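## Task

Take the red tank top from the laundry heap and set it down on the +y (left_arm) side of the table, away from every other garment. All other garments must stay on the side where the heap lies. No garment may end up on the floor or draped over a table edge. Dropping or tossing clothes is allowed. The result only counts if it holds without the robot, so open the gripper and pull the arm away at the end.

## Robot and tools

Setup: two arms, left_arm and right_arm, each ending in a two-finger gripper. Everything uses one world frame: origin on the table surface midway between the arms, +x pointing out across the table, +z up, and left_arm mounted on the +y side. So the left_arm half of the table is the +y half. The arm names do not match left or right in any camera image. In a gripper's own axes the fingers extend along +z and close along y. The reported hand point sits between the finger pads, roughly 1 cm short of the tips.

The 14-number row. Every motion command uses one row of 14 numbers, each between -1 and 1, always for both arms even if one stays still: dx, dy, dz, rx, ry, rz, opening for left_arm, followed by the same seven for right_arm. The first six numbers of each arm are an offset (not a pose), expressed in that gripper's own axes and measured from the gripper pose shown in the latest result. If no result in the scene has shown it yet, or for a second call inside the same reply, the reference is where the gripper is when the action begins. Scale: 1.0 equals 0.6 m of translation or 180 degrees of rotation; rx, ry, rz form a single rotation vector. Opening is absolute, not an offset: +1 means fully open (0.094 m), -1 means closed.

execute_actions: argument actions, a list holding at most one item; an empty list just reports the state. An item with rows (1 to 15 rows) and optional steps (1 to 15, default 15) runs that many control steps of 1/30 s; row k applies at step k and the final row repeats. All rows share the same reference pose, so they are not cumulative. An item with only steps (up to 300) is a wait counted from the previous result. Optional pictures (true/false) controls whether camera images come back. A rejected call sends nothing.

move: argument target is one 14-number row laid out and referenced as above; speed is the top path speed in m/s, 0.002 to 0.5 (default 0.25), with rotation capped at twice that in rad/s. Each gripper travels a straight line to its target, both finishing together, lasting 0.5 to 10 s and cut off at 10 s. Paths ignore obstacles and the other arm. The opening is applied at the start. Its result adds a move: line giving the ending (done, off_target, moving, held, fault) and limits (paced = pose was clipped; held = some steps were blocked, after which the arm may surge), plus each gripper's remaining distance to target.

wait: seconds, 0 to 10; nothing new is commanded.

zoom_image: camera (cam_high, cam_left_wrist or cam_right_wrist) and region [x0, y0, x1, y1] in pixels of that camera's 504x504 image, top-left origin, at most 504 by 504.

finished_scene: scene, the number of the current scene. It is irreversible and reports success.

Control behaviour: each step the commanded pose is clamped to within 70 mm and 16 degrees of the measured pose, then solved by damped inverse kinematics, favouring position over orientation. After an action ends the arm only continues to its last clamped pose, so distant targets need several actions; read the pose in the result and send the remainder. Arms tend to finish a centimetre or more too low, and repeated zero offsets let them sag further. To keep an arm in place, send in the first call of a reply the offset that returns it to the desired pose, zeros in later calls, and aim higher if it keeps drooping. Zeros are not a pause; they pull back to the reference pose. Elbows stop just before straight. Joint limits (rad): waist -2.618 to 3.054, shoulder 0 to 3.142, elbow 0 to 3.142, wrist pitch -1.571 to 1.571, wrist yaw -1.571 to 1.571, wrist roll -2.094 to 2.094. The simulation keeps running while you compose a reply.

Reading results: the state line lists each gripper's end_effector_position (m) and end_effector_quat_wxyz in the world frame; at long reach these can be slightly off. grip_measured is finger opening on the command scale; the last value in Joint positions is opening in metres; each gripper may read up to about 1 mm off. Hand target shows where the controller is driving each gripper. 'pose unreachable' means the clearance check altered or blocked that arm's command; HELD flags affected steps. FAULT lines report stops.

Gripping cloth: command an opening about 0.03 below grip_measured for a firm hold, less below for a lighter one. Pad force tops out near 50 to 62 N; very thin material (cloth) gets less grip.

Heat: holding loads warms motors. MOTOR HOT appears at 75 °C; at 90 °C that arm halts for 10 s; at 100 °C it goes limp and falls. Avoid long holds.

Cameras: cam_high is fixed above and in front, near (0.373, -0.396, 0.643) m, looking down at the table; cam_left_wrist and cam_right_wrist ride on the hands. Calibration (K, distortion, T_world_to_cam) is supplied and may be a few millimetres or degrees off.

Avoid: arm-to-arm contact (it can end the scene), fast impacts or deep pushes into the table or cloth, and letting any garment fall off or hang over an edge. Finish by opening the gripper and lifting clear.

Each tool is called in YAML: its name, and indented under it one key for each argument.

## Session

I'll start by looking at the scene.

execute_actions:
  actions: []

Scene clock: 0.00 s of 6000.00 s.
left_arm: end_effector_position=(+0.3861, +0.2844, +0.4023) grip_measured=+1.000 end_effector_quat_wxyz=(+0.702, -0.015, +0.712, +0.008) | right_arm: end_effector_position=(+0.3745, -0.3190, +0.4145) grip_measured=+1.000 end_effector_quat_wxyz=(+0.714, +0.013, +0.699, -0.017)
Joint positions: left_arm=[-0.012  1.048  1.042 -0.009  0.004 -0.011  0.094] | right_arm=[ 0.001  1.055  1.059  0.017  0.    -0.005  0.094]
Joint velocities: left_arm=[ 0.002 -0.007 -0.007  0.022  0.007  0.007  0.   ] | right_arm=[-0.002 -0.002  0.002 -0.022 -0.007  0.007  0.   ]
Motor temperatures (°C, as the motors report them): left_arm=[25 27 26 24 27 26] | right_arm=[26 26 24 25 25 28]
Hand target (left_arm): +0.382, +0.284, +0.418; +0.716, -0.016, +0.698, +0.007
Hand target (right_arm): +0.372, -0.319, +0.421; +0.719, +0.013, +0.695, -0.018

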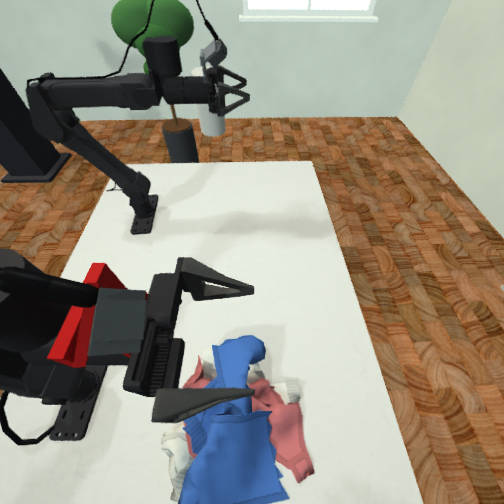

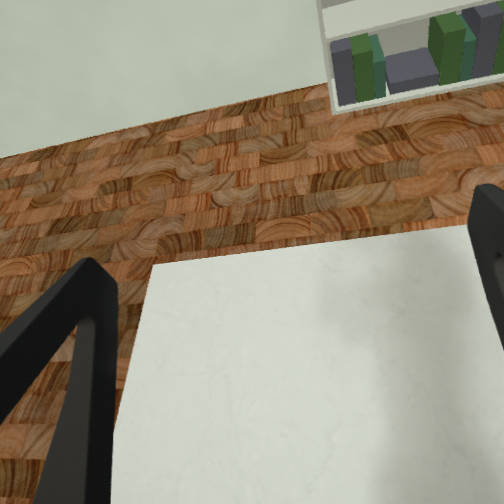

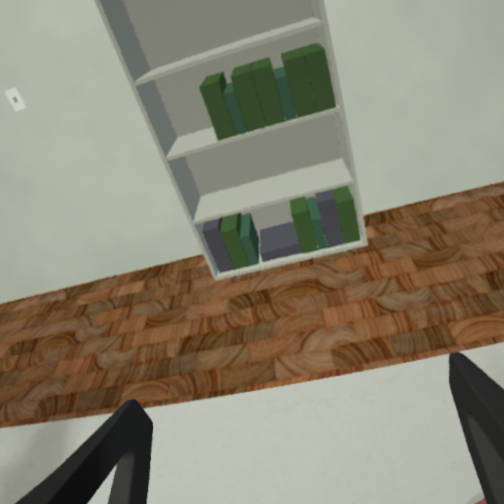

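zoom_image:
  camera: "cam_high"
  region: [130, 320, 350, 504]

Region (130, 320, 350, 504) of cam_high's 504x504 image, scaled by 2.291, with more detail than that image has; it fills the top 422 rows of this view, and the rest is white.

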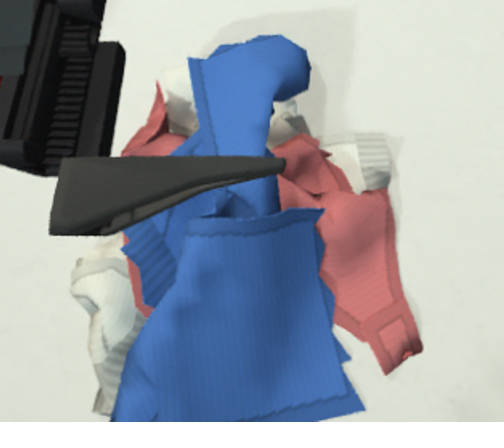

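move:
  target: [-0.027, 0, -0.007, 0, 0, 0, 1, 0.27, -0.17, 0.12, 0, 0.5, 0, 1]
  speed: 0.3

Scene clock: 44.37 s of 6000.00 s.
left_arm: end_effector_position=(+0.3842, +0.2843, +0.3969) grip_measured=+1.000 end_effector_quat_wxyz=(+0.686, -0.016, +0.728, +0.007) | right_arm: end_effector_position=(+0.4463, -0.4205, +0.2409) grip_measured=+1.000 end_effector_quat_wxyz=(+0.178, +0.021, +0.983, -0.032)
Joint positions: left_arm=[-0.012  1.048  1.066 -0.078  0.004 -0.011  0.094] | right_arm=[-0.218  2.174  2.508 -1.543 -0.022 -0.215  0.094]
Joint velocities: left_arm=[-0.017 -0.012 -0.007  0.051 -0.095 -0.051  0.   ] | right_arm=[-0.022 -0.007 -0.012 -0.095 -0.007  0.051  0.   ]
Motor temperatures (°C, as the motors report them): left_arm=[25 27 28 30 27 26] | right_arm=[26 27 27 32 25 28]
Hand target (left_arm): +0.381, +0.284, +0.418; +0.702, -0.015, +0.712, +0.008
Hand target (right_arm): +0.446, -0.425, +0.246; +0.182, +0.021, +0.982, -0.041
Off the commanded pose (left_arm): 0.022 m, 3 deg.
Off the commanded pose (right_arm): 0.014 m, 20 deg; orientation clipped at the last step of the last action.
joint sent to its limit (right arm) — the command would take joint 4 (wrist pitch) past its lower limit, so that joint was sent only as far as its limit.
After step 90, 38.30 s passed at rest.
move: off_target (left_arm, right_arm); limits=paced
camera_calibration (this result's frames):
cam_left_wrist: T_world_to_cam=[[0.0110149, -0.968053, -0.250504, 0.369872], [-0.826505, 0.132192, -0.547189, 0.500071], [0.562822, 0.21307, -0.798644, 0.130171], [0, 0, 0, 1]] pos_world=[0.335974, 0.264215, 0.470248]
cam_right_wrist: T_world_to_cam=[[-0.29414, -0.949856, -0.106092, -0.237619], [-0.939824, 0.267259, 0.212847, 0.530665], [-0.17382, 0.162314, -0.971309, 0.494625], [0, 0, 0, 1]] pos_world=[0.514815, -0.447813, 0.342274]

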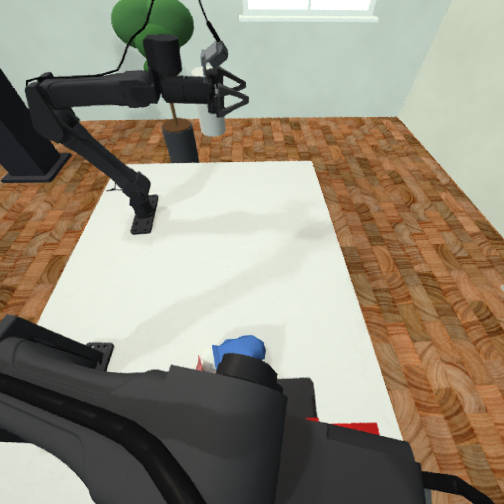

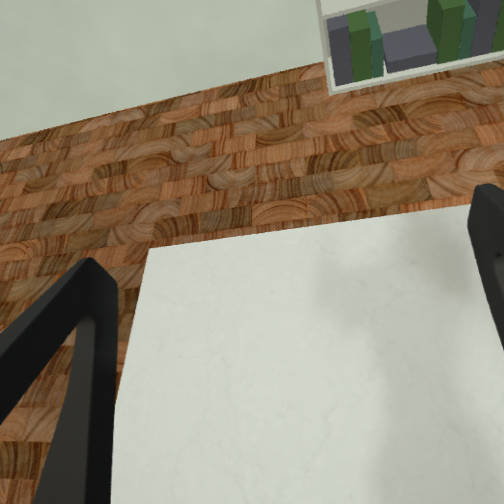

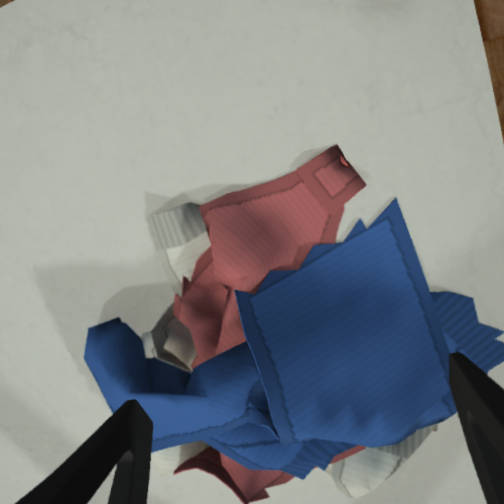

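zoom_image:
  camera: "cam_right_wrist"
  region: [140, 110, 420, 330]

Region (140, 110, 420, 330) of cam_right_wrist's 504x504 image, scaled by 1.800, with more detail than that image has; it fills the top 396 rows of this view, and the rest is white.

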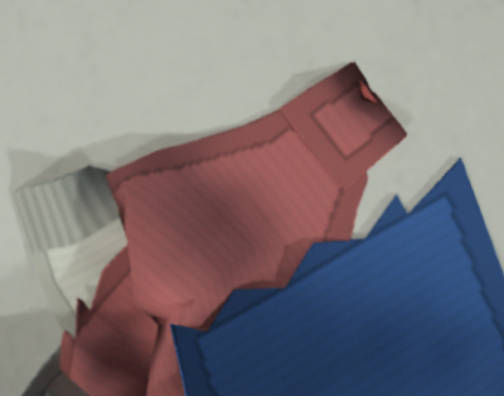

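move:
  target: [-0.03, 0, -0.3, 0, 0, 0, 1, 0.001, -0.067, 0.255, 0.0568, 0.11, 0.3984, 1]
  speed: 0.25

Scene clock: 144.80 s of 6000.00 s.
left_arm: end_effector_position=(+0.2156, +0.2781, +0.4059) grip_measured=+1.000 end_effector_quat_wxyz=(+0.667, -0.016, +0.745, +0.007) | right_arm: end_effector_position=(+0.4924, -0.4658, +0.0928) grip_measured=+1.000 end_effector_quat_wxyz=(+0.077, +0.600, +0.796, +0.026)
Joint positions: left_arm=[-0.012  0.52   1.094 -0.683  0.004 -0.011  0.094] | right_arm=[-0.27   2.641  2.778 -1.544  0.002  0.976  0.094]
Joint velocities: left_arm=[ 0.002 -0.002 -0.022 -0.022  0.022  0.007  0.   ] | right_arm=[ 0.012 -0.007  0.012  0.081 -0.081  0.095  0.   ]
Motor temperatures (°C, as the motors report them): left_arm=[25 27 29 34 27 26] | right_arm=[26 32 28 28 25 28]
Hand target (left_arm): +0.206, +0.278, +0.423; +0.686, -0.016, +0.728, +0.007
Hand target (right_arm): +0.493, -0.470, +0.097; +0.083, +0.606, +0.791, +0.029
Off the commanded pose (left_arm): 0.022 m, 3 deg.
Off the commanded pose (right_arm): 0.010 m, 9 deg.
joint sent to its limit (right arm) — the command would take joint 4 (wrist pitch) past its lower limit, so that joint was sent only as far as its limit.
After step 90, 94.23 s passed at rest.
move: off_target (left_arm, right_arm)
camera_calibration (this result's frames):
cam_left_wrist: T_world_to_cam=[[-0.00145921, -0.968512, -0.248962, 0.370172], [-0.852795, 0.131224, -0.50549, 0.355427], [0.522244, 0.211576, -0.826134, 0.253972], [0, 0, 0, 1]] pos_world=[0.171011, 0.258141, 0.481639]
cam_right_wrist: T_world_to_cam=[[-0.976184, 0.00144554, -0.216939, 0.506428], [-0.107594, 0.865103, 0.489919, 0.460577], [0.188383, 0.501592, -0.844344, 0.334115], [0, 0, 0, 1]] pos_world=[0.480981, -0.566768, 0.166327]

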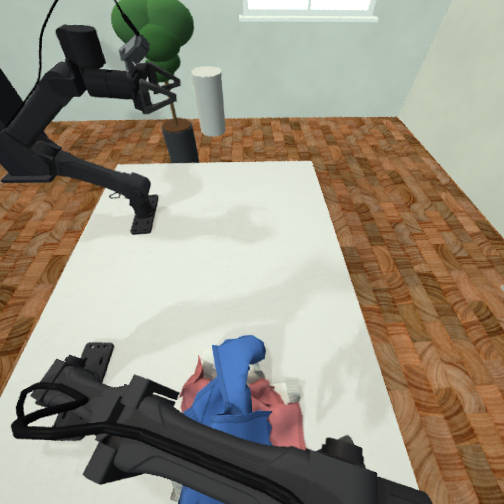

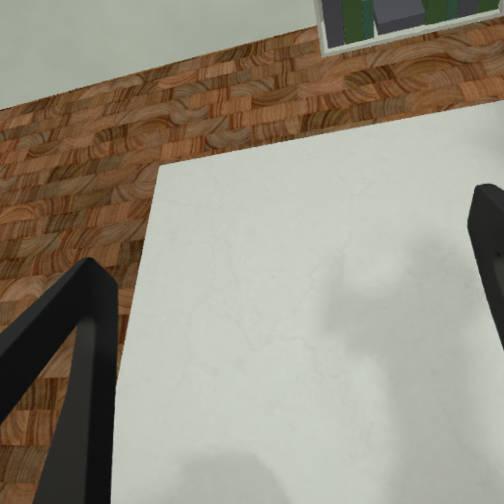

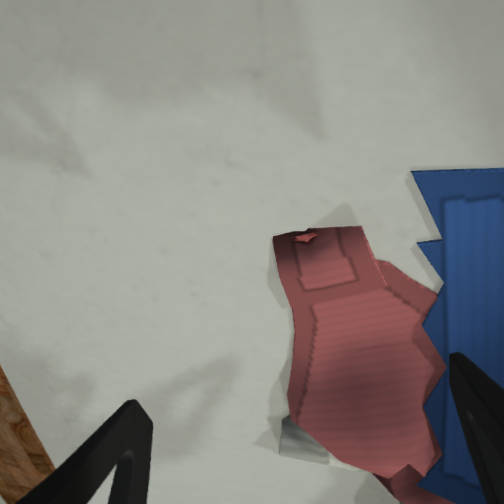

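move:
  target: [-0.028, 0, -0.015, 0, 0, 0, 1, 0.0097, -0.034, 0.126, 0, 0, 0, 0.6]
  speed: 0.12

Scene clock: 164.30 s of 6000.00 s.
left_arm: end_effector_position=(+0.2091, +0.2779, +0.4111) grip_measured=+1.000 end_effector_quat_wxyz=(+0.659, -0.016, +0.752, +0.007) | right_arm: end_effector_position=(+0.4744, -0.4603, +0.0174) grip_measured=+0.601 end_effector_quat_wxyz=(+0.055, +0.600, +0.798, +0.018)
Joint positions: left_arm=[-0.012  0.536  1.151 -0.748  0.004 -0.011  0.094] | right_arm=[-0.272  2.474  2.163 -1.144  0.001  0.972  0.075]
Joint velocities: left_arm=[-0.012 -0.007  0.002 -0.007 -0.066  0.007  0.   ] | right_arm=[ 0.002 -0.012 -0.017  0.037  0.007  0.022  0.   ]
Motor temperatures (°C, as the motors report them): left_arm=[25 27 29 34 27 26] | right_arm=[26 35 28 28 25 28]
Hand target (left_arm): +0.208, +0.278, +0.423; +0.667, -0.016, +0.745, +0.007
Hand target (right_arm): +0.482, -0.470, +0.016; +0.076, +0.600, +0.796, +0.025
Off the commanded pose (left_arm): 0.012 m, 1 deg.
Off the commanded pose (right_arm): 0.013 m, 3 deg.
After step 90, 15.37 s passed at rest.
move: off_target (left_arm, right_arm)
camera_calibration (this result's frames):
cam_left_wrist: T_world_to_cam=[[-0.00695439, -0.968714, -0.248081, 0.372075], [-0.863764, 0.13082, -0.486619, 0.347261], [0.503849, 0.210899, -0.83765, 0.270455], [0, 0, 0, 1]] pos_world=[0.166271, 0.257967, 0.487835]
cam_right_wrist: T_world_to_cam=[[-0.984859, 0.00165866, -0.173347, 0.475953], [-0.0878451, 0.857287, 0.50729, 0.477578], [0.149449, 0.514837, -0.844161, 0.295678], [0, 0, 0, 1]] pos_world=[0.466511, -0.562437, 0.089834]

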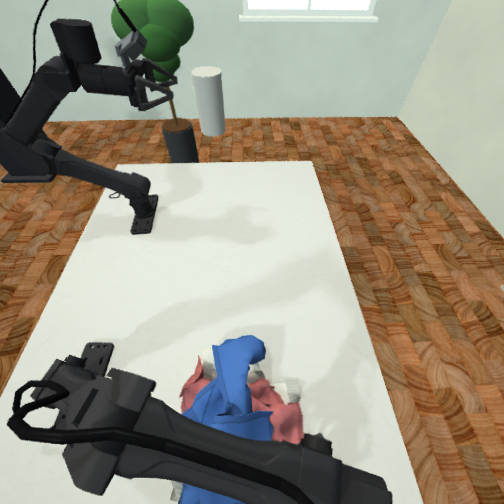

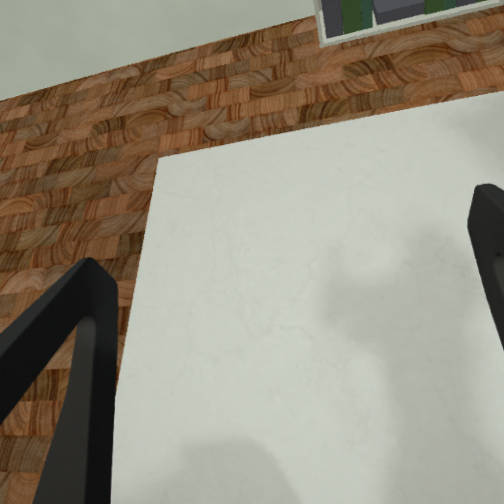

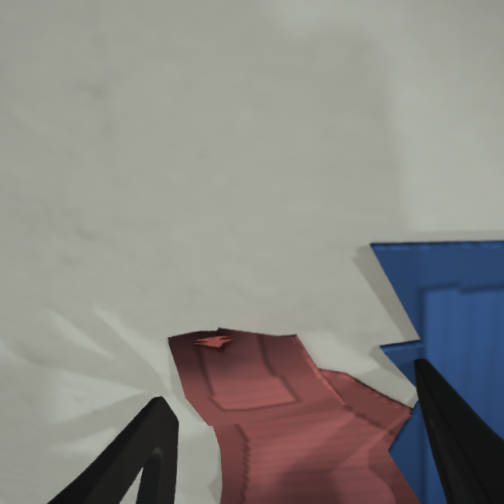

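move:
  target: [-0.02, 0, 0, 0, 0, 0, 1, 0, 0, 0.008, 0, 0, 0, -1]
  speed: 0.05

Scene clock: 169.87 s of 6000.00 s.
left_arm: end_effector_position=(+0.2119, +0.2780, +0.4101) grip_measured=+1.000 end_effector_quat_wxyz=(+0.650, -0.017, +0.760, +0.007) | right_arm: end_effector_position=(+0.4758, -0.4605, +0.0176) grip_measured=-0.982 end_effector_quat_wxyz=(+0.058, +0.599, +0.798, +0.020)
Joint positions: left_arm=[-0.012  0.56   1.173 -0.769  0.004 -0.011  0.094] | right_arm=[-0.272  2.474  2.163 -1.138 -0.001  0.972  0.001]
Joint velocities: left_arm=[-0.002  0.002 -0.017  0.007 -0.051 -0.066  0.   ] | right_arm=[-0.007 -0.012  0.017 -0.022  0.066 -0.066 -0.001]
Motor temperatures (°C, as the motors report them): left_arm=[25 27 29 34 27 26] | right_arm=[26 35 28 28 25 28]
Hand target (left_arm): +0.210, +0.278, +0.423; +0.659, -0.016, +0.752, +0.007
Hand target (right_arm): +0.475, -0.460, +0.013; +0.055, +0.600, +0.798, +0.018
Off the commanded pose (left_arm): 0.013 m, 1 deg.
Off the commanded pose (right_arm): 0.005 m, 0 deg.
After step 90, 1.80 s passed at rest.
move: off_target (left_arm)
camera_calibration (this result's frames):
cam_left_wrist: T_world_to_cam=[[-0.0128996, -0.968933, -0.246985, 0.372828], [-0.875202, 0.130399, -0.465852, 0.343241], [0.483586, 0.210153, -0.849694, 0.277647], [0, 0, 0, 1]] pos_world=[0.170949, 0.258139, 0.487898]
cam_right_wrist: T_world_to_cam=[[-0.983818, 0.0014209, -0.179164, 0.476886], [-0.0909959, 0.857442, 0.506472, 0.479358], [0.154343, 0.514579, -0.843437, 0.293239], [0, 0, 0, 1]] pos_world=[0.467529, -0.562594, 0.0899884]

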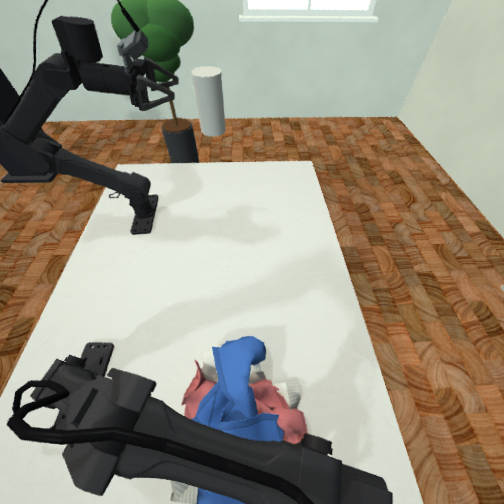

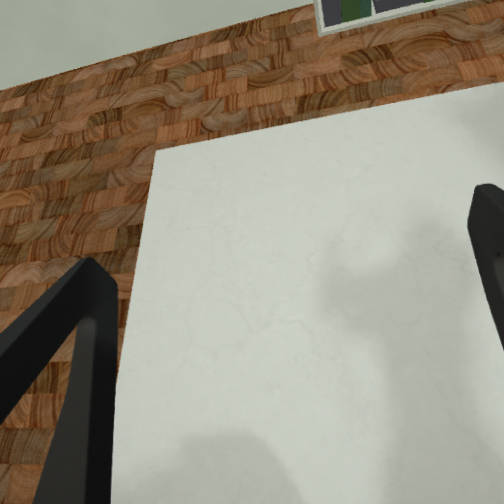

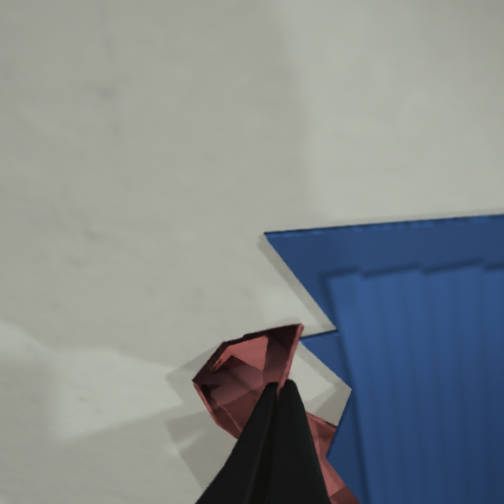

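move:
  target: [-0.02, 0, 0, 0, 0, 0, 1, -0.018, 0.027, -0.197, 0, 0, 0, -1]
  speed: 0.08

Scene clock: 176.83 s of 6000.00 s.
left_arm: end_effector_position=(+0.2142, +0.2781, +0.4092) grip_measured=+1.000 end_effector_quat_wxyz=(+0.641, -0.017, +0.768, +0.007) | right_arm: end_effector_position=(+0.4806, -0.4619, +0.1164) grip_measured=-0.982 end_effector_quat_wxyz=(+0.080, +0.598, +0.797, +0.028)
Joint positions: left_arm=[-0.012  0.582  1.195 -0.793  0.004 -0.011  0.094] | right_arm=[-0.272  2.541  2.68  -1.54  -0.001  0.972  0.001]
Joint velocities: left_arm=[-0.002 -0.007 -0.002  0.007 -0.066  0.051  0.   ] | right_arm=[-0.002 -0.012 -0.007 -0.007  0.022 -0.066  0.   ]
Motor temperatures (°C, as the motors report them): left_arm=[25 27 29 34 27 26] | right_arm=[26 36 28 28 25 28]
Hand target (left_arm): +0.213, +0.278, +0.422; +0.650, -0.017, +0.760, +0.007
Hand target (right_arm): +0.481, -0.462, +0.137; +0.100, +0.597, +0.795, +0.035
Off the commanded pose (left_arm): 0.013 m, 1 deg.
Off the commanded pose (right_arm): 0.021 m, 3 deg.
joint sent to its limit (right arm) — the command would take joint 4 (wrist pitch) past its lower limit, so that joint was sent only as far as its limit.
After step 90, 2.03 s passed at rest.
move: off_target (left_arm, right_arm)
camera_calibration (this result's frames):
cam_left_wrist: T_world_to_cam=[[-0.0188168, -0.969151, -0.245748, 0.373536], [-0.886138, 0.129997, -0.444815, 0.33859], [0.463039, 0.209396, -0.861248, 0.285146], [0, 0, 0, 1]] pos_world=[0.175033, 0.258289, 0.487987]
cam_right_wrist: T_world_to_cam=[[-0.974556, -0.00155468, -0.224138, 0.498655], [-0.113965, 0.86451, 0.489524, 0.447242], [0.193009, 0.502612, -0.842691, 0.352348], [0, 0, 0, 1]] pos_world=[0.468931, -0.562964, 0.189753]

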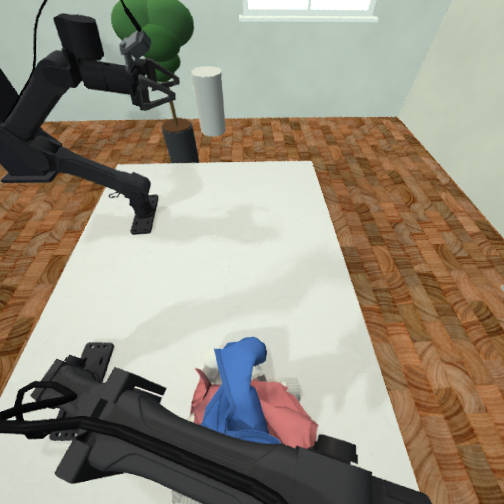

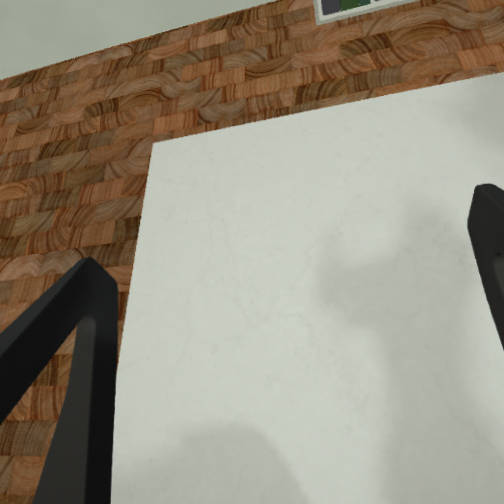

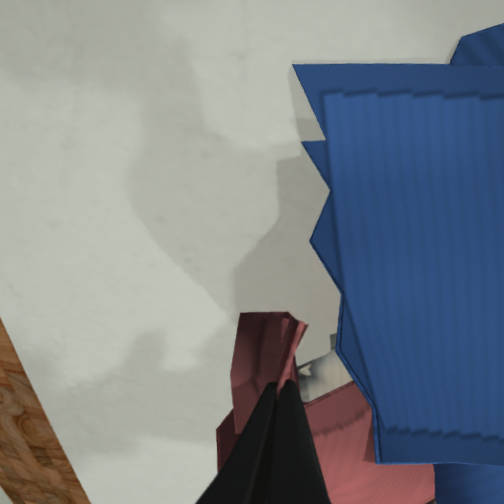

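move:
  target: [-0.02, 0, 0, 0, 0, 0, 1, -0.031, 0.047, -0.328, 0, 0, 0, -1]
  speed: 0.1

Scene clock: 186.37 s of 6000.00 s.
left_arm: end_effector_position=(+0.2166, +0.2782, +0.4081) grip_measured=+1.000 end_effector_quat_wxyz=(+0.631, -0.017, +0.776, +0.007) | right_arm: end_effector_position=(+0.4834, -0.4628, +0.2974) grip_measured=-0.982 end_effector_quat_wxyz=(+0.294, +0.571, +0.760, +0.101)
Joint positions: left_arm=[-0.012  0.605  1.217 -0.817  0.004 -0.011  0.094] | right_arm=[-0.272  2.292  2.852 -1.498 -0.001  0.972  0.001]
Joint velocities: left_arm=[ 0.007 -0.012 -0.012  0.066 -0.022  0.007  0.   ] | right_arm=[-0.002 -0.007  0.002  0.022 -0.007 -0.051  0.002]
Motor temperatures (°C, as the motors report them): left_arm=[25 27 29 35 27 26] | right_arm=[26 37 28 28 25 28]
Hand target (left_arm): +0.216, +0.278, +0.421; +0.641, -0.017, +0.768, +0.007
Hand target (right_arm): +0.482, -0.462, +0.318; +0.321, +0.565, +0.752, +0.110
Off the commanded pose (left_arm): 0.013 m, 1 deg.
Off the commanded pose (right_arm): 0.019 m, 27 deg; orientation clipped at the last step of the last action.
elbow stopped short (right arm): the move would have taken joint 3 (elbow) straighter than the controller allows; a more bent joint 3 avoids this.
After step 90, 4.10 s passed at rest.
move: off_target (left_arm, right_arm); limits=paced
camera_calibration (this result's frames):
cam_left_wrist: T_world_to_cam=[[-0.0248888, -0.969375, -0.244322, 0.374184], [-0.896888, 0.129601, -0.422841, 0.333726], [0.441556, 0.208605, -0.872647, 0.292521], [0, 0, 0, 1]] pos_world=[0.179464, 0.258452, 0.487802]
cam_right_wrist: T_world_to_cam=[[-0.786905, -0.0628854, -0.613861, 0.538779], [-0.283998, 0.920083, 0.2698, 0.532999], [0.547837, 0.386643, -0.741878, 0.24964], [0, 0, 0, 1]] pos_world=[0.438576, -0.553043, 0.372135]

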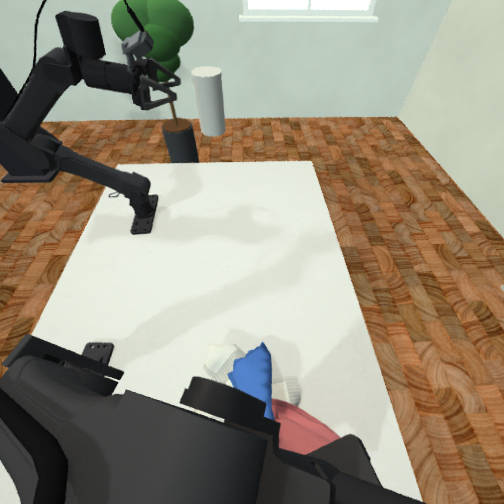

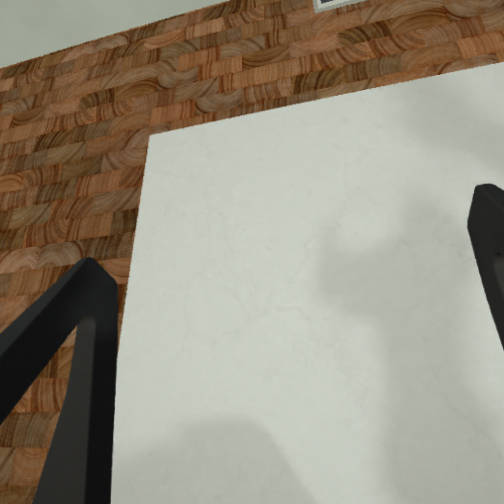

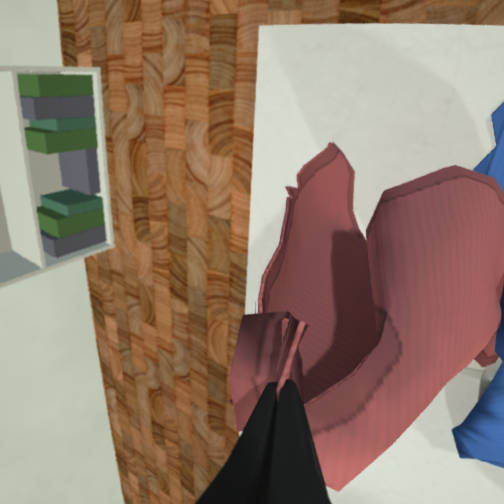

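move:
  target: [-0.02, 0, 0, 0, 0, 0, 1, 0.206, 0.0285, -0.274, 0, 0, 0, -1]
  speed: 0.12

Scene clock: 202.07 s of 6000.00 s.
left_arm: end_effector_position=(+0.2192, +0.2783, +0.4070) grip_measured=+1.000 end_effector_quat_wxyz=(+0.621, -0.017, +0.783, +0.007) | right_arm: end_effector_position=(+0.3934, -0.3100, +0.4008) grip_measured=-0.982 end_effector_quat_wxyz=(+0.344, +0.552, +0.744, +0.152)
Joint positions: left_arm=[-0.012  0.63   1.24  -0.84   0.004 -0.011  0.094] | right_arm=[ 0.115  1.834  2.554 -1.541  0.203  1.266  0.001]
Joint velocities: left_arm=[-0.002 -0.012 -0.007 -0.037  0.007  0.051  0.   ] | right_arm=[ 0.007 -0.007  0.007  0.007 -0.007  0.081  0.   ]
Motor temperatures (°C, as the motors report them): left_arm=[25 27 29 35 27 26] | right_arm=[26 37 28 29 25 28]
Hand target (left_arm): +0.219, +0.278, +0.420; +0.631, -0.017, +0.775, +0.007
Hand target (right_arm): +0.386, -0.311, +0.401; +0.345, +0.553, +0.744, +0.142
Off the commanded pose (left_arm): 0.013 m, 1 deg.
Off the commanded pose (right_arm): 0.011 m, 9 deg.
joint sent to its limit (right arm) — the command would take joint 4 (wrist pitch) past its lower limit, so that joint was sent only as far as its limit.
After step 310, 3.17 s passed at rest.
move: off_target (left_arm, right_arm)
camera_calibration (this result's frames):
cam_left_wrist: T_world_to_cam=[[-0.0309237, -0.969597, -0.242746, 0.374819], [-0.907091, 0.129225, -0.400608, 0.328897], [0.419797, 0.207804, -0.883509, 0.299796], [0, 0, 0, 1]] pos_world=[0.184077, 0.258622, 0.487617]
cam_right_wrist: T_world_to_cam=[[-0.686337, -0.0775327, -0.723139, 0.54074], [-0.349101, 0.907387, 0.234048, 0.374936], [0.63802, 0.413084, -0.64984, 0.252403], [0, 0, 0, 1]] pos_world=[0.340983, -0.402551, 0.467298]

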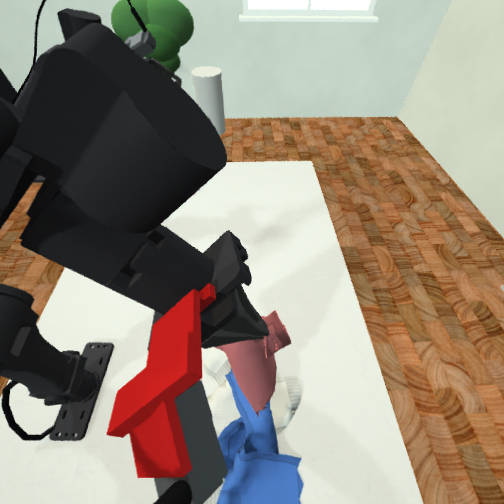

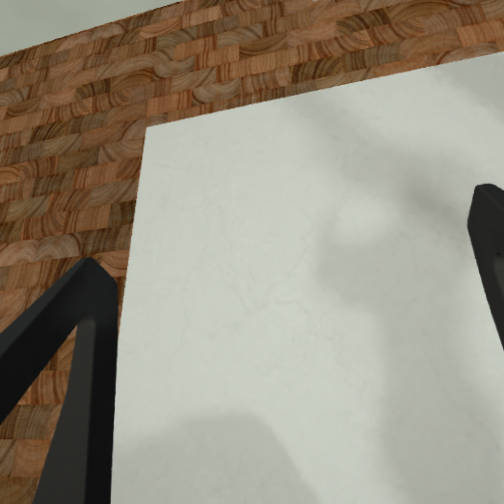

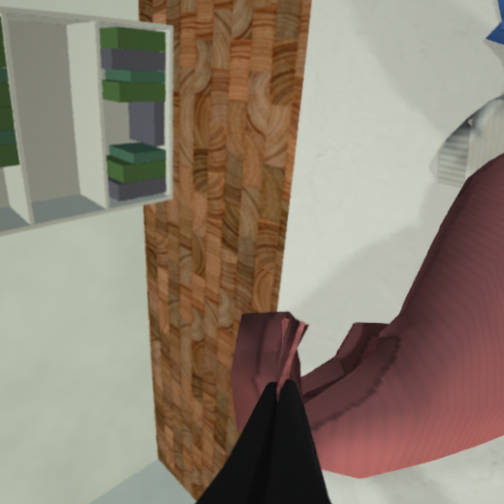

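move:
  target: [-0.02, 0, -0.05, 0, 0, 0, 1, 0.707, 0.1985, -0.172, -0.09, 0.158, -0.187, -1]
  speed: 0.2

Scene clock: 218.00 s of 6000.00 s.
left_arm: end_effector_position=(+0.1997, +0.2775, +0.4090) grip_measured=+1.000 end_effector_quat_wxyz=(+0.603, -0.018, +0.798, +0.006) | right_arm: end_effector_position=(+0.3418, +0.1400, +0.3921) grip_measured=-0.982 end_effector_quat_wxyz=(+0.311, +0.189, +0.840, +0.402)
Joint positions: left_arm=[-0.012  0.63   1.325 -0.972  0.004 -0.011  0.094] | right_arm=[ 1.024  2.248  2.853 -1.127  0.251  1.276  0.001]
Joint velocities: left_arm=[-0.002 -0.002  0.007 -0.022  0.007  0.007  0.   ] | right_arm=[ 0.027 -0.012 -0.002 -0.037 -0.051 -0.051  0.   ]
Motor temperatures (°C, as the motors report them): left_arm=[25 27 29 35 27 26] | right_arm=[26 34 27 30 25 28]
Hand target (left_arm): +0.192, +0.277, +0.425; +0.621, -0.017, +0.783, +0.007
Hand target (right_arm): +0.341, +0.142, +0.402; +0.318, +0.182, +0.833, +0.414
Off the commanded pose (left_arm): 0.018 m, 3 deg.
Off the commanded pose (right_arm): 0.008 m, 18 deg; orientation clipped at the last step of the last action.
elbow stopped short (right arm): the move would have taken joint 3 (elbow) straighter than the controller allows; a more bent joint 3 avoids this.
move: off_target (left_arm, right_arm); limits=paced
camera_calibration (this result's frames):
cam_left_wrist: T_world_to_cam=[[-0.0423198, -0.970017, -0.239326, 0.374996], [-0.925013, 0.128565, -0.357521, 0.298175], [0.377571, 0.206249, -0.902719, 0.326661], [0, 0, 0, 1]] pos_world=[0.168348, 0.258043, 0.491234]
cam_right_wrist: T_world_to_cam=[[-0.229657, -0.381779, -0.895267, 0.487895], [-0.951645, 0.280919, 0.124324, 0.28729], [0.204033, 0.880528, -0.427833, 0.0895971], [0, 0, 0, 1]] pos_world=[0.367166, 0.0266703, 0.439412]

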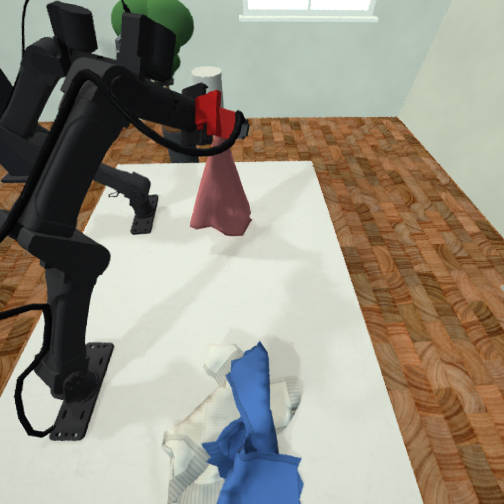

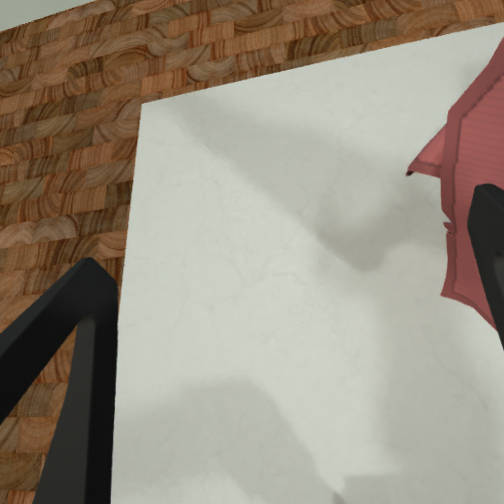

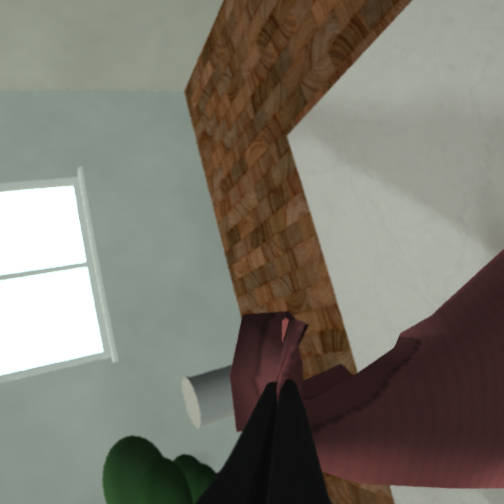

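move:
  target: [-0.03, 0, -0.03, 0, 0, 0, 1, 0.326, -0.214, 0.199, 0, 0, 0, -1]
  speed: 0.2

Scene clock: 244.40 s of 6000.00 s.
left_arm: end_effector_position=(+0.1867, +0.2771, +0.4202) grip_measured=+1.000 end_effector_quat_wxyz=(+0.594, -0.018, +0.804, +0.006) | right_arm: end_effector_position=(+0.2653, +0.2394, +0.1559) grip_measured=-0.982 end_effector_quat_wxyz=(+0.301, +0.187, +0.844, +0.402)
Joint positions: left_arm=[-0.012  0.656  1.426 -1.069  0.004 -0.011  0.094] | right_arm=[ 1.273  2.149  1.682 -0.115  0.445  1.422  0.001]
Joint velocities: left_arm=[-0.012  0.007  0.002 -0.051 -0.066  0.066  0.   ] | right_arm=[-0.007  0.007  0.002  0.007  0.051 -0.066  0.001]
Motor temperatures (°C, as the motors report them): left_arm=[25 27 29 36 27 26] | right_arm=[26 35 28 33 25 28]
Hand target (left_arm): +0.187, +0.277, +0.431; +0.603, -0.018, +0.798, +0.006
Hand target (right_arm): +0.266, +0.238, +0.160; +0.309, +0.190, +0.840, +0.403
Off the commanded pose (left_arm): 0.011 m, 1 deg.
Off the commanded pose (right_arm): 0.006 m, 1 deg.
move: off_target (left_arm)
camera_calibration (this result's frames):
cam_left_wrist: T_world_to_cam=[[-0.0474108, -0.970204, -0.237606, 0.376927], [-0.932435, 0.128292, -0.337795, 0.283366], [0.358213, 0.205537, -0.910735, 0.348904], [0, 0, 0, 1]] pos_world=[0.157109, 0.257629, 0.503039]
cam_right_wrist: T_world_to_cam=[[-0.24137, -0.386471, -0.890157, 0.300321], [-0.952658, 0.269123, 0.141475, 0.216433], [0.184886, 0.882164, -0.433134, -0.0778696], [0, 0, 0, 1]] pos_world=[0.293072, 0.126512, 0.202986]

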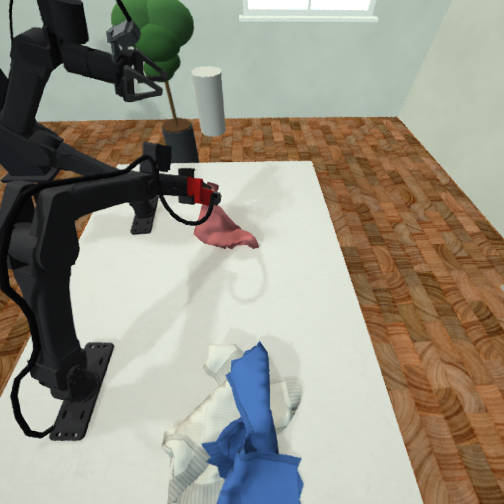

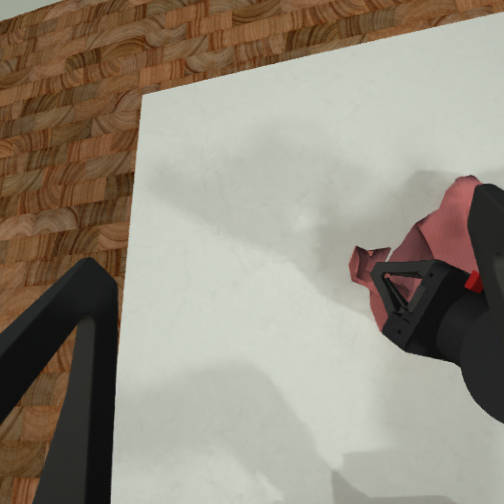

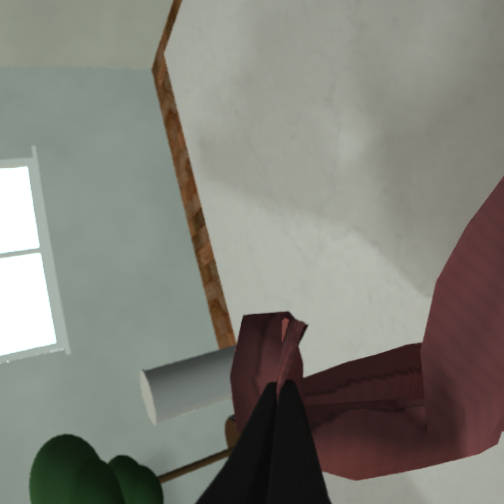

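move:
  target: [-0.02, 0, 0, 0, 0, 0, 1, 0.083, 0.066, 0.112, 0, 0, 0, -1]
  speed: 0.2

move:
  target: [0, 0, 0, 0, 0, 0, 1, 0, 0, 0, 0, 0, 0, 1]
  speed: 0.2

Scene clock: 276.80 s of 6000.00 s.
left_arm: end_effector_position=(+0.1901, +0.2772, +0.4202) grip_measured=+1.000 end_effector_quat_wxyz=(+0.585, -0.018, +0.811, +0.006) | right_arm: end_effector_position=(+0.2759, +0.3278, +0.1324) grip_measured=-0.982 end_effector_quat_wxyz=(+0.295, +0.186, +0.845, +0.407)
Joint positions: left_arm=[-0.012  0.685  1.453 -1.09   0.004 -0.011  0.094] | right_arm=[ 1.304  2.582  2.345 -0.348  0.457  1.445  0.001]
Joint velocities: left_arm=[ 0.002 -0.007 -0.002  0.037 -0.051  0.007  0.   ] | right_arm=[ 0.002 -0.017 -0.007  0.007 -0.022  0.037 -0.   ]
Motor temperatures (°C, as the motors report them): left_arm=[25 28 29 36 27 26] | right_arm=[26 37 28 34 25 28]
Hand target (left_arm): +0.190, +0.277, +0.431; +0.594, -0.018, +0.804, +0.006
Hand target (right_arm): +0.275, +0.328, +0.134; +0.301, +0.187, +0.844, +0.403
Off the commanded pose (left_arm): 0.011 m, 1 deg.
Off the commanded pose (right_arm): 0.004 m, 1 deg.
After step 90, 28.07 s passed at rest.
move: off_target (left_arm)
camera_calibration (this result's frames):
cam_left_wrist: T_world_to_cam=[[-0.053003, -0.97041, -0.235575, 0.377501], [-0.940159, 0.128008, -0.315776, 0.278884], [0.336587, 0.204741, -0.919125, 0.355587], [0, 0, 0, 1]] pos_world=[0.162518, 0.257829, 0.503823]
cam_right_wrist: T_world_to_cam=[[-0.244551, -0.380023, -0.892063, 0.315107], [-0.954153, 0.258067, 0.151635, 0.208766], [0.172587, 0.888248, -0.425711, -0.167516], [0, 0, 0, 1]] pos_world=[0.305166, 0.214668, 0.178126]

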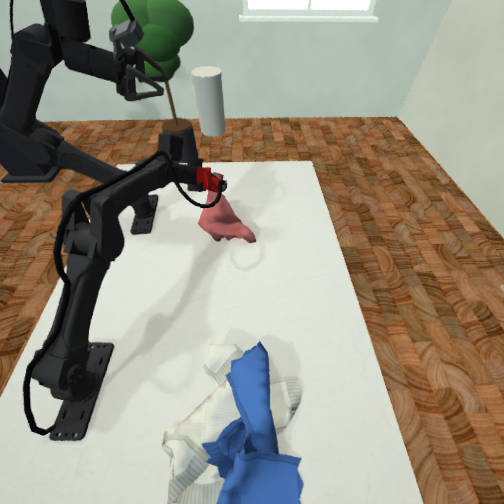

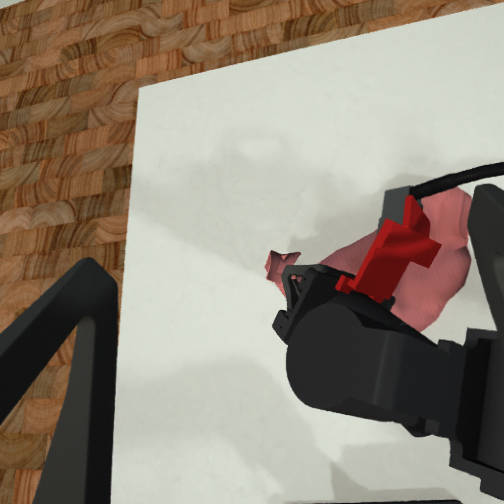

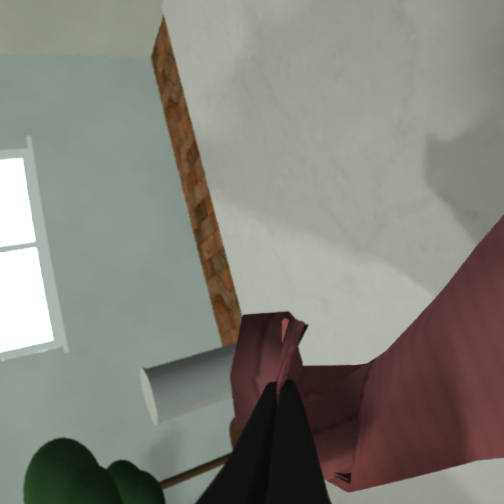

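Scene clock: 277.30 s of 6000.00 s.
left_arm: end_effector_position=(+0.1898, +0.2772, +0.4193) grip_measured=+1.000 end_effector_quat_wxyz=(+0.583, -0.018, +0.812, +0.006) | right_arm: end_effector_position=(+0.2759, +0.3278, +0.1324) grip_measured=+1.000 end_effector_quat_wxyz=(+0.294, +0.186, +0.844, +0.407)
Joint positions: left_arm=[-0.012  0.685  1.453 -1.094  0.004 -0.011  0.094] | right_arm=[ 1.304  2.582  2.345 -0.348  0.457  1.445  0.094]
Joint velocities: left_arm=[-0.002 -0.007  0.002 -0.007 -0.007 -0.037  0.   ] | right_arm=[-0.007 -0.007  0.012 -0.022  0.007 -0.037  0.   ]
Motor temperatures (°C, as the motors report them): left_arm=[25 28 29 36 27 26] | right_arm=[26 37 28 34 25 28]
Hand target (left_arm): +0.190, +0.277, +0.420; +0.584, -0.018, +0.811, +0.006
Hand target (right_arm): +0.276, +0.328, +0.132; +0.295, +0.186, +0.844, +0.407
Off the commanded pose (left_arm): 0.001 m, 0 deg.
Off the commanded pose (right_arm): 0.000 m, 0 deg.
move: done
camera_calibration (this result's frames):
cam_left_wrist: T_world_to_cam=[[-0.0539004, -0.970443, -0.235235, 0.3773], [-0.941356, 0.127964, -0.312207, 0.27706], [0.333081, 0.204611, -0.92043, 0.356114], [0, 0, 0, 1]] pos_world=[0.162534, 0.257829, 0.503032]
cam_right_wrist: T_world_to_cam=[[-0.245088, -0.379489, -0.892144, 0.315091], [-0.953989, 0.258353, 0.152183, 0.208555], [0.172736, 0.888393, -0.425347, -0.167652], [0, 0, 0, 1]] pos_world=[0.305143, 0.214634, 0.178057]

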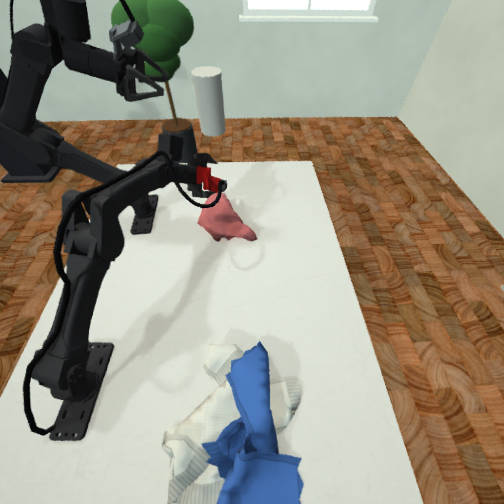

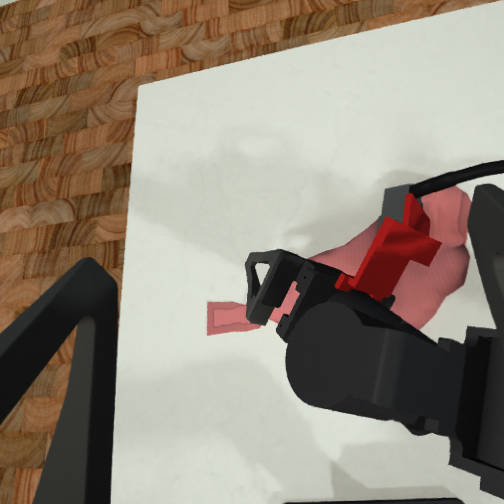

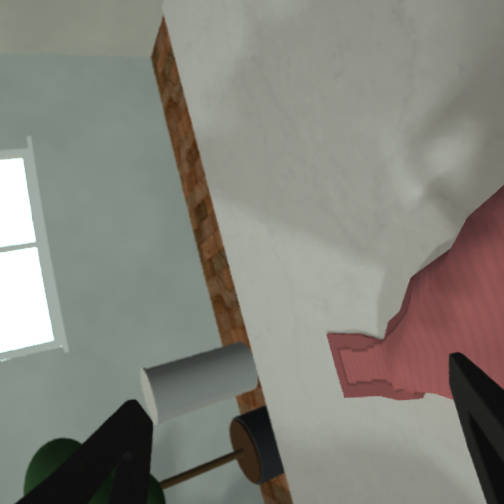

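move:
  target: [0, 0, 0, 0, 0, 0, 1, -0.665, -0.234, -0.795, 0.125, -0.277, 0.173, 1]
  speed: 0.3

Scene clock: 290.97 s of 6000.00 s.
left_arm: end_effector_position=(+0.1895, +0.2772, +0.4184) grip_measured=+1.000 end_effector_quat_wxyz=(+0.581, -0.018, +0.813, +0.006) | right_arm: end_effector_position=(+0.2664, -0.2411, +0.3999) grip_measured=+1.000 end_effector_quat_wxyz=(+0.460, +0.599, +0.626, +0.193)
Joint positions: left_arm=[-0.012  0.685  1.453 -1.098  0.004 -0.011  0.094] | right_arm=[ 0.771  1.293  1.803 -1.41   0.877  1.931  0.094]
Joint velocities: left_arm=[-0.017  0.017 -0.002 -0.037  0.022 -0.022  0.   ] | right_arm=[-0.002  0.017  0.012 -0.051 -0.022 -0.022  0.   ]
Motor temperatures (°C, as the motors report them): left_arm=[25 28 29 36 27 26] | right_arm=[26 39 28 34 25 28]
Hand target (left_arm): +0.190, +0.277, +0.419; +0.583, -0.018, +0.812, +0.006
Hand target (right_arm): +0.262, -0.249, +0.405; +0.464, +0.598, +0.626, +0.188
Off the commanded pose (left_arm): 0.001 m, 0 deg.
Off the commanded pose (right_arm): 0.015 m, 1 deg.
After step 90, 7.87 s passed at rest.
move: off_target (right_arm)
camera_calibration (this result's frames):
cam_left_wrist: T_world_to_cam=[[-0.0547965, -0.970476, -0.234891, 0.377096], [-0.94254, 0.12792, -0.308634, 0.275234], [0.32957, 0.204482, -0.921722, 0.356633], [0, 0, 0, 1]] pos_world=[0.162547, 0.25783, 0.50224]
cam_right_wrist: T_world_to_cam=[[-0.455398, 0.0453519, -0.889132, 0.492779], [-0.207353, 0.965834, 0.155467, 0.27603], [0.865804, 0.255164, -0.430435, 0.117855], [0, 0, 0, 1]] pos_world=[0.179607, -0.31902, 0.445961]

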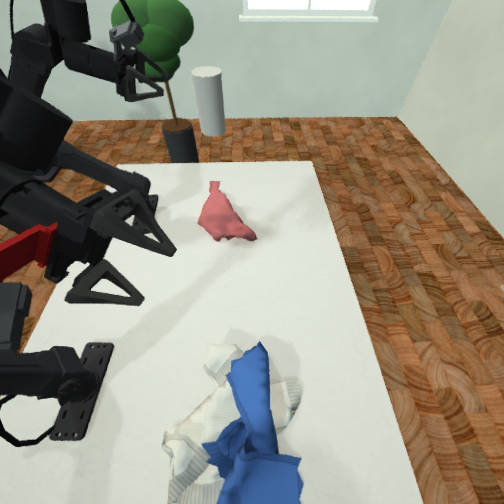

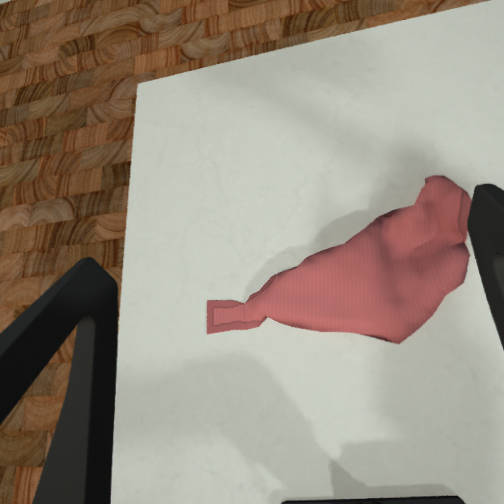

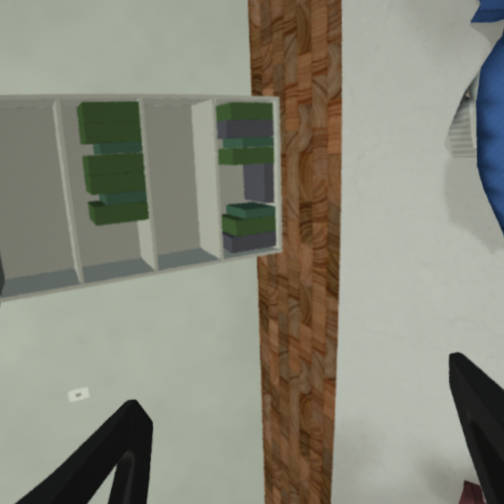

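finished_scene:
  scene: 1

The scene is finished: the task was done.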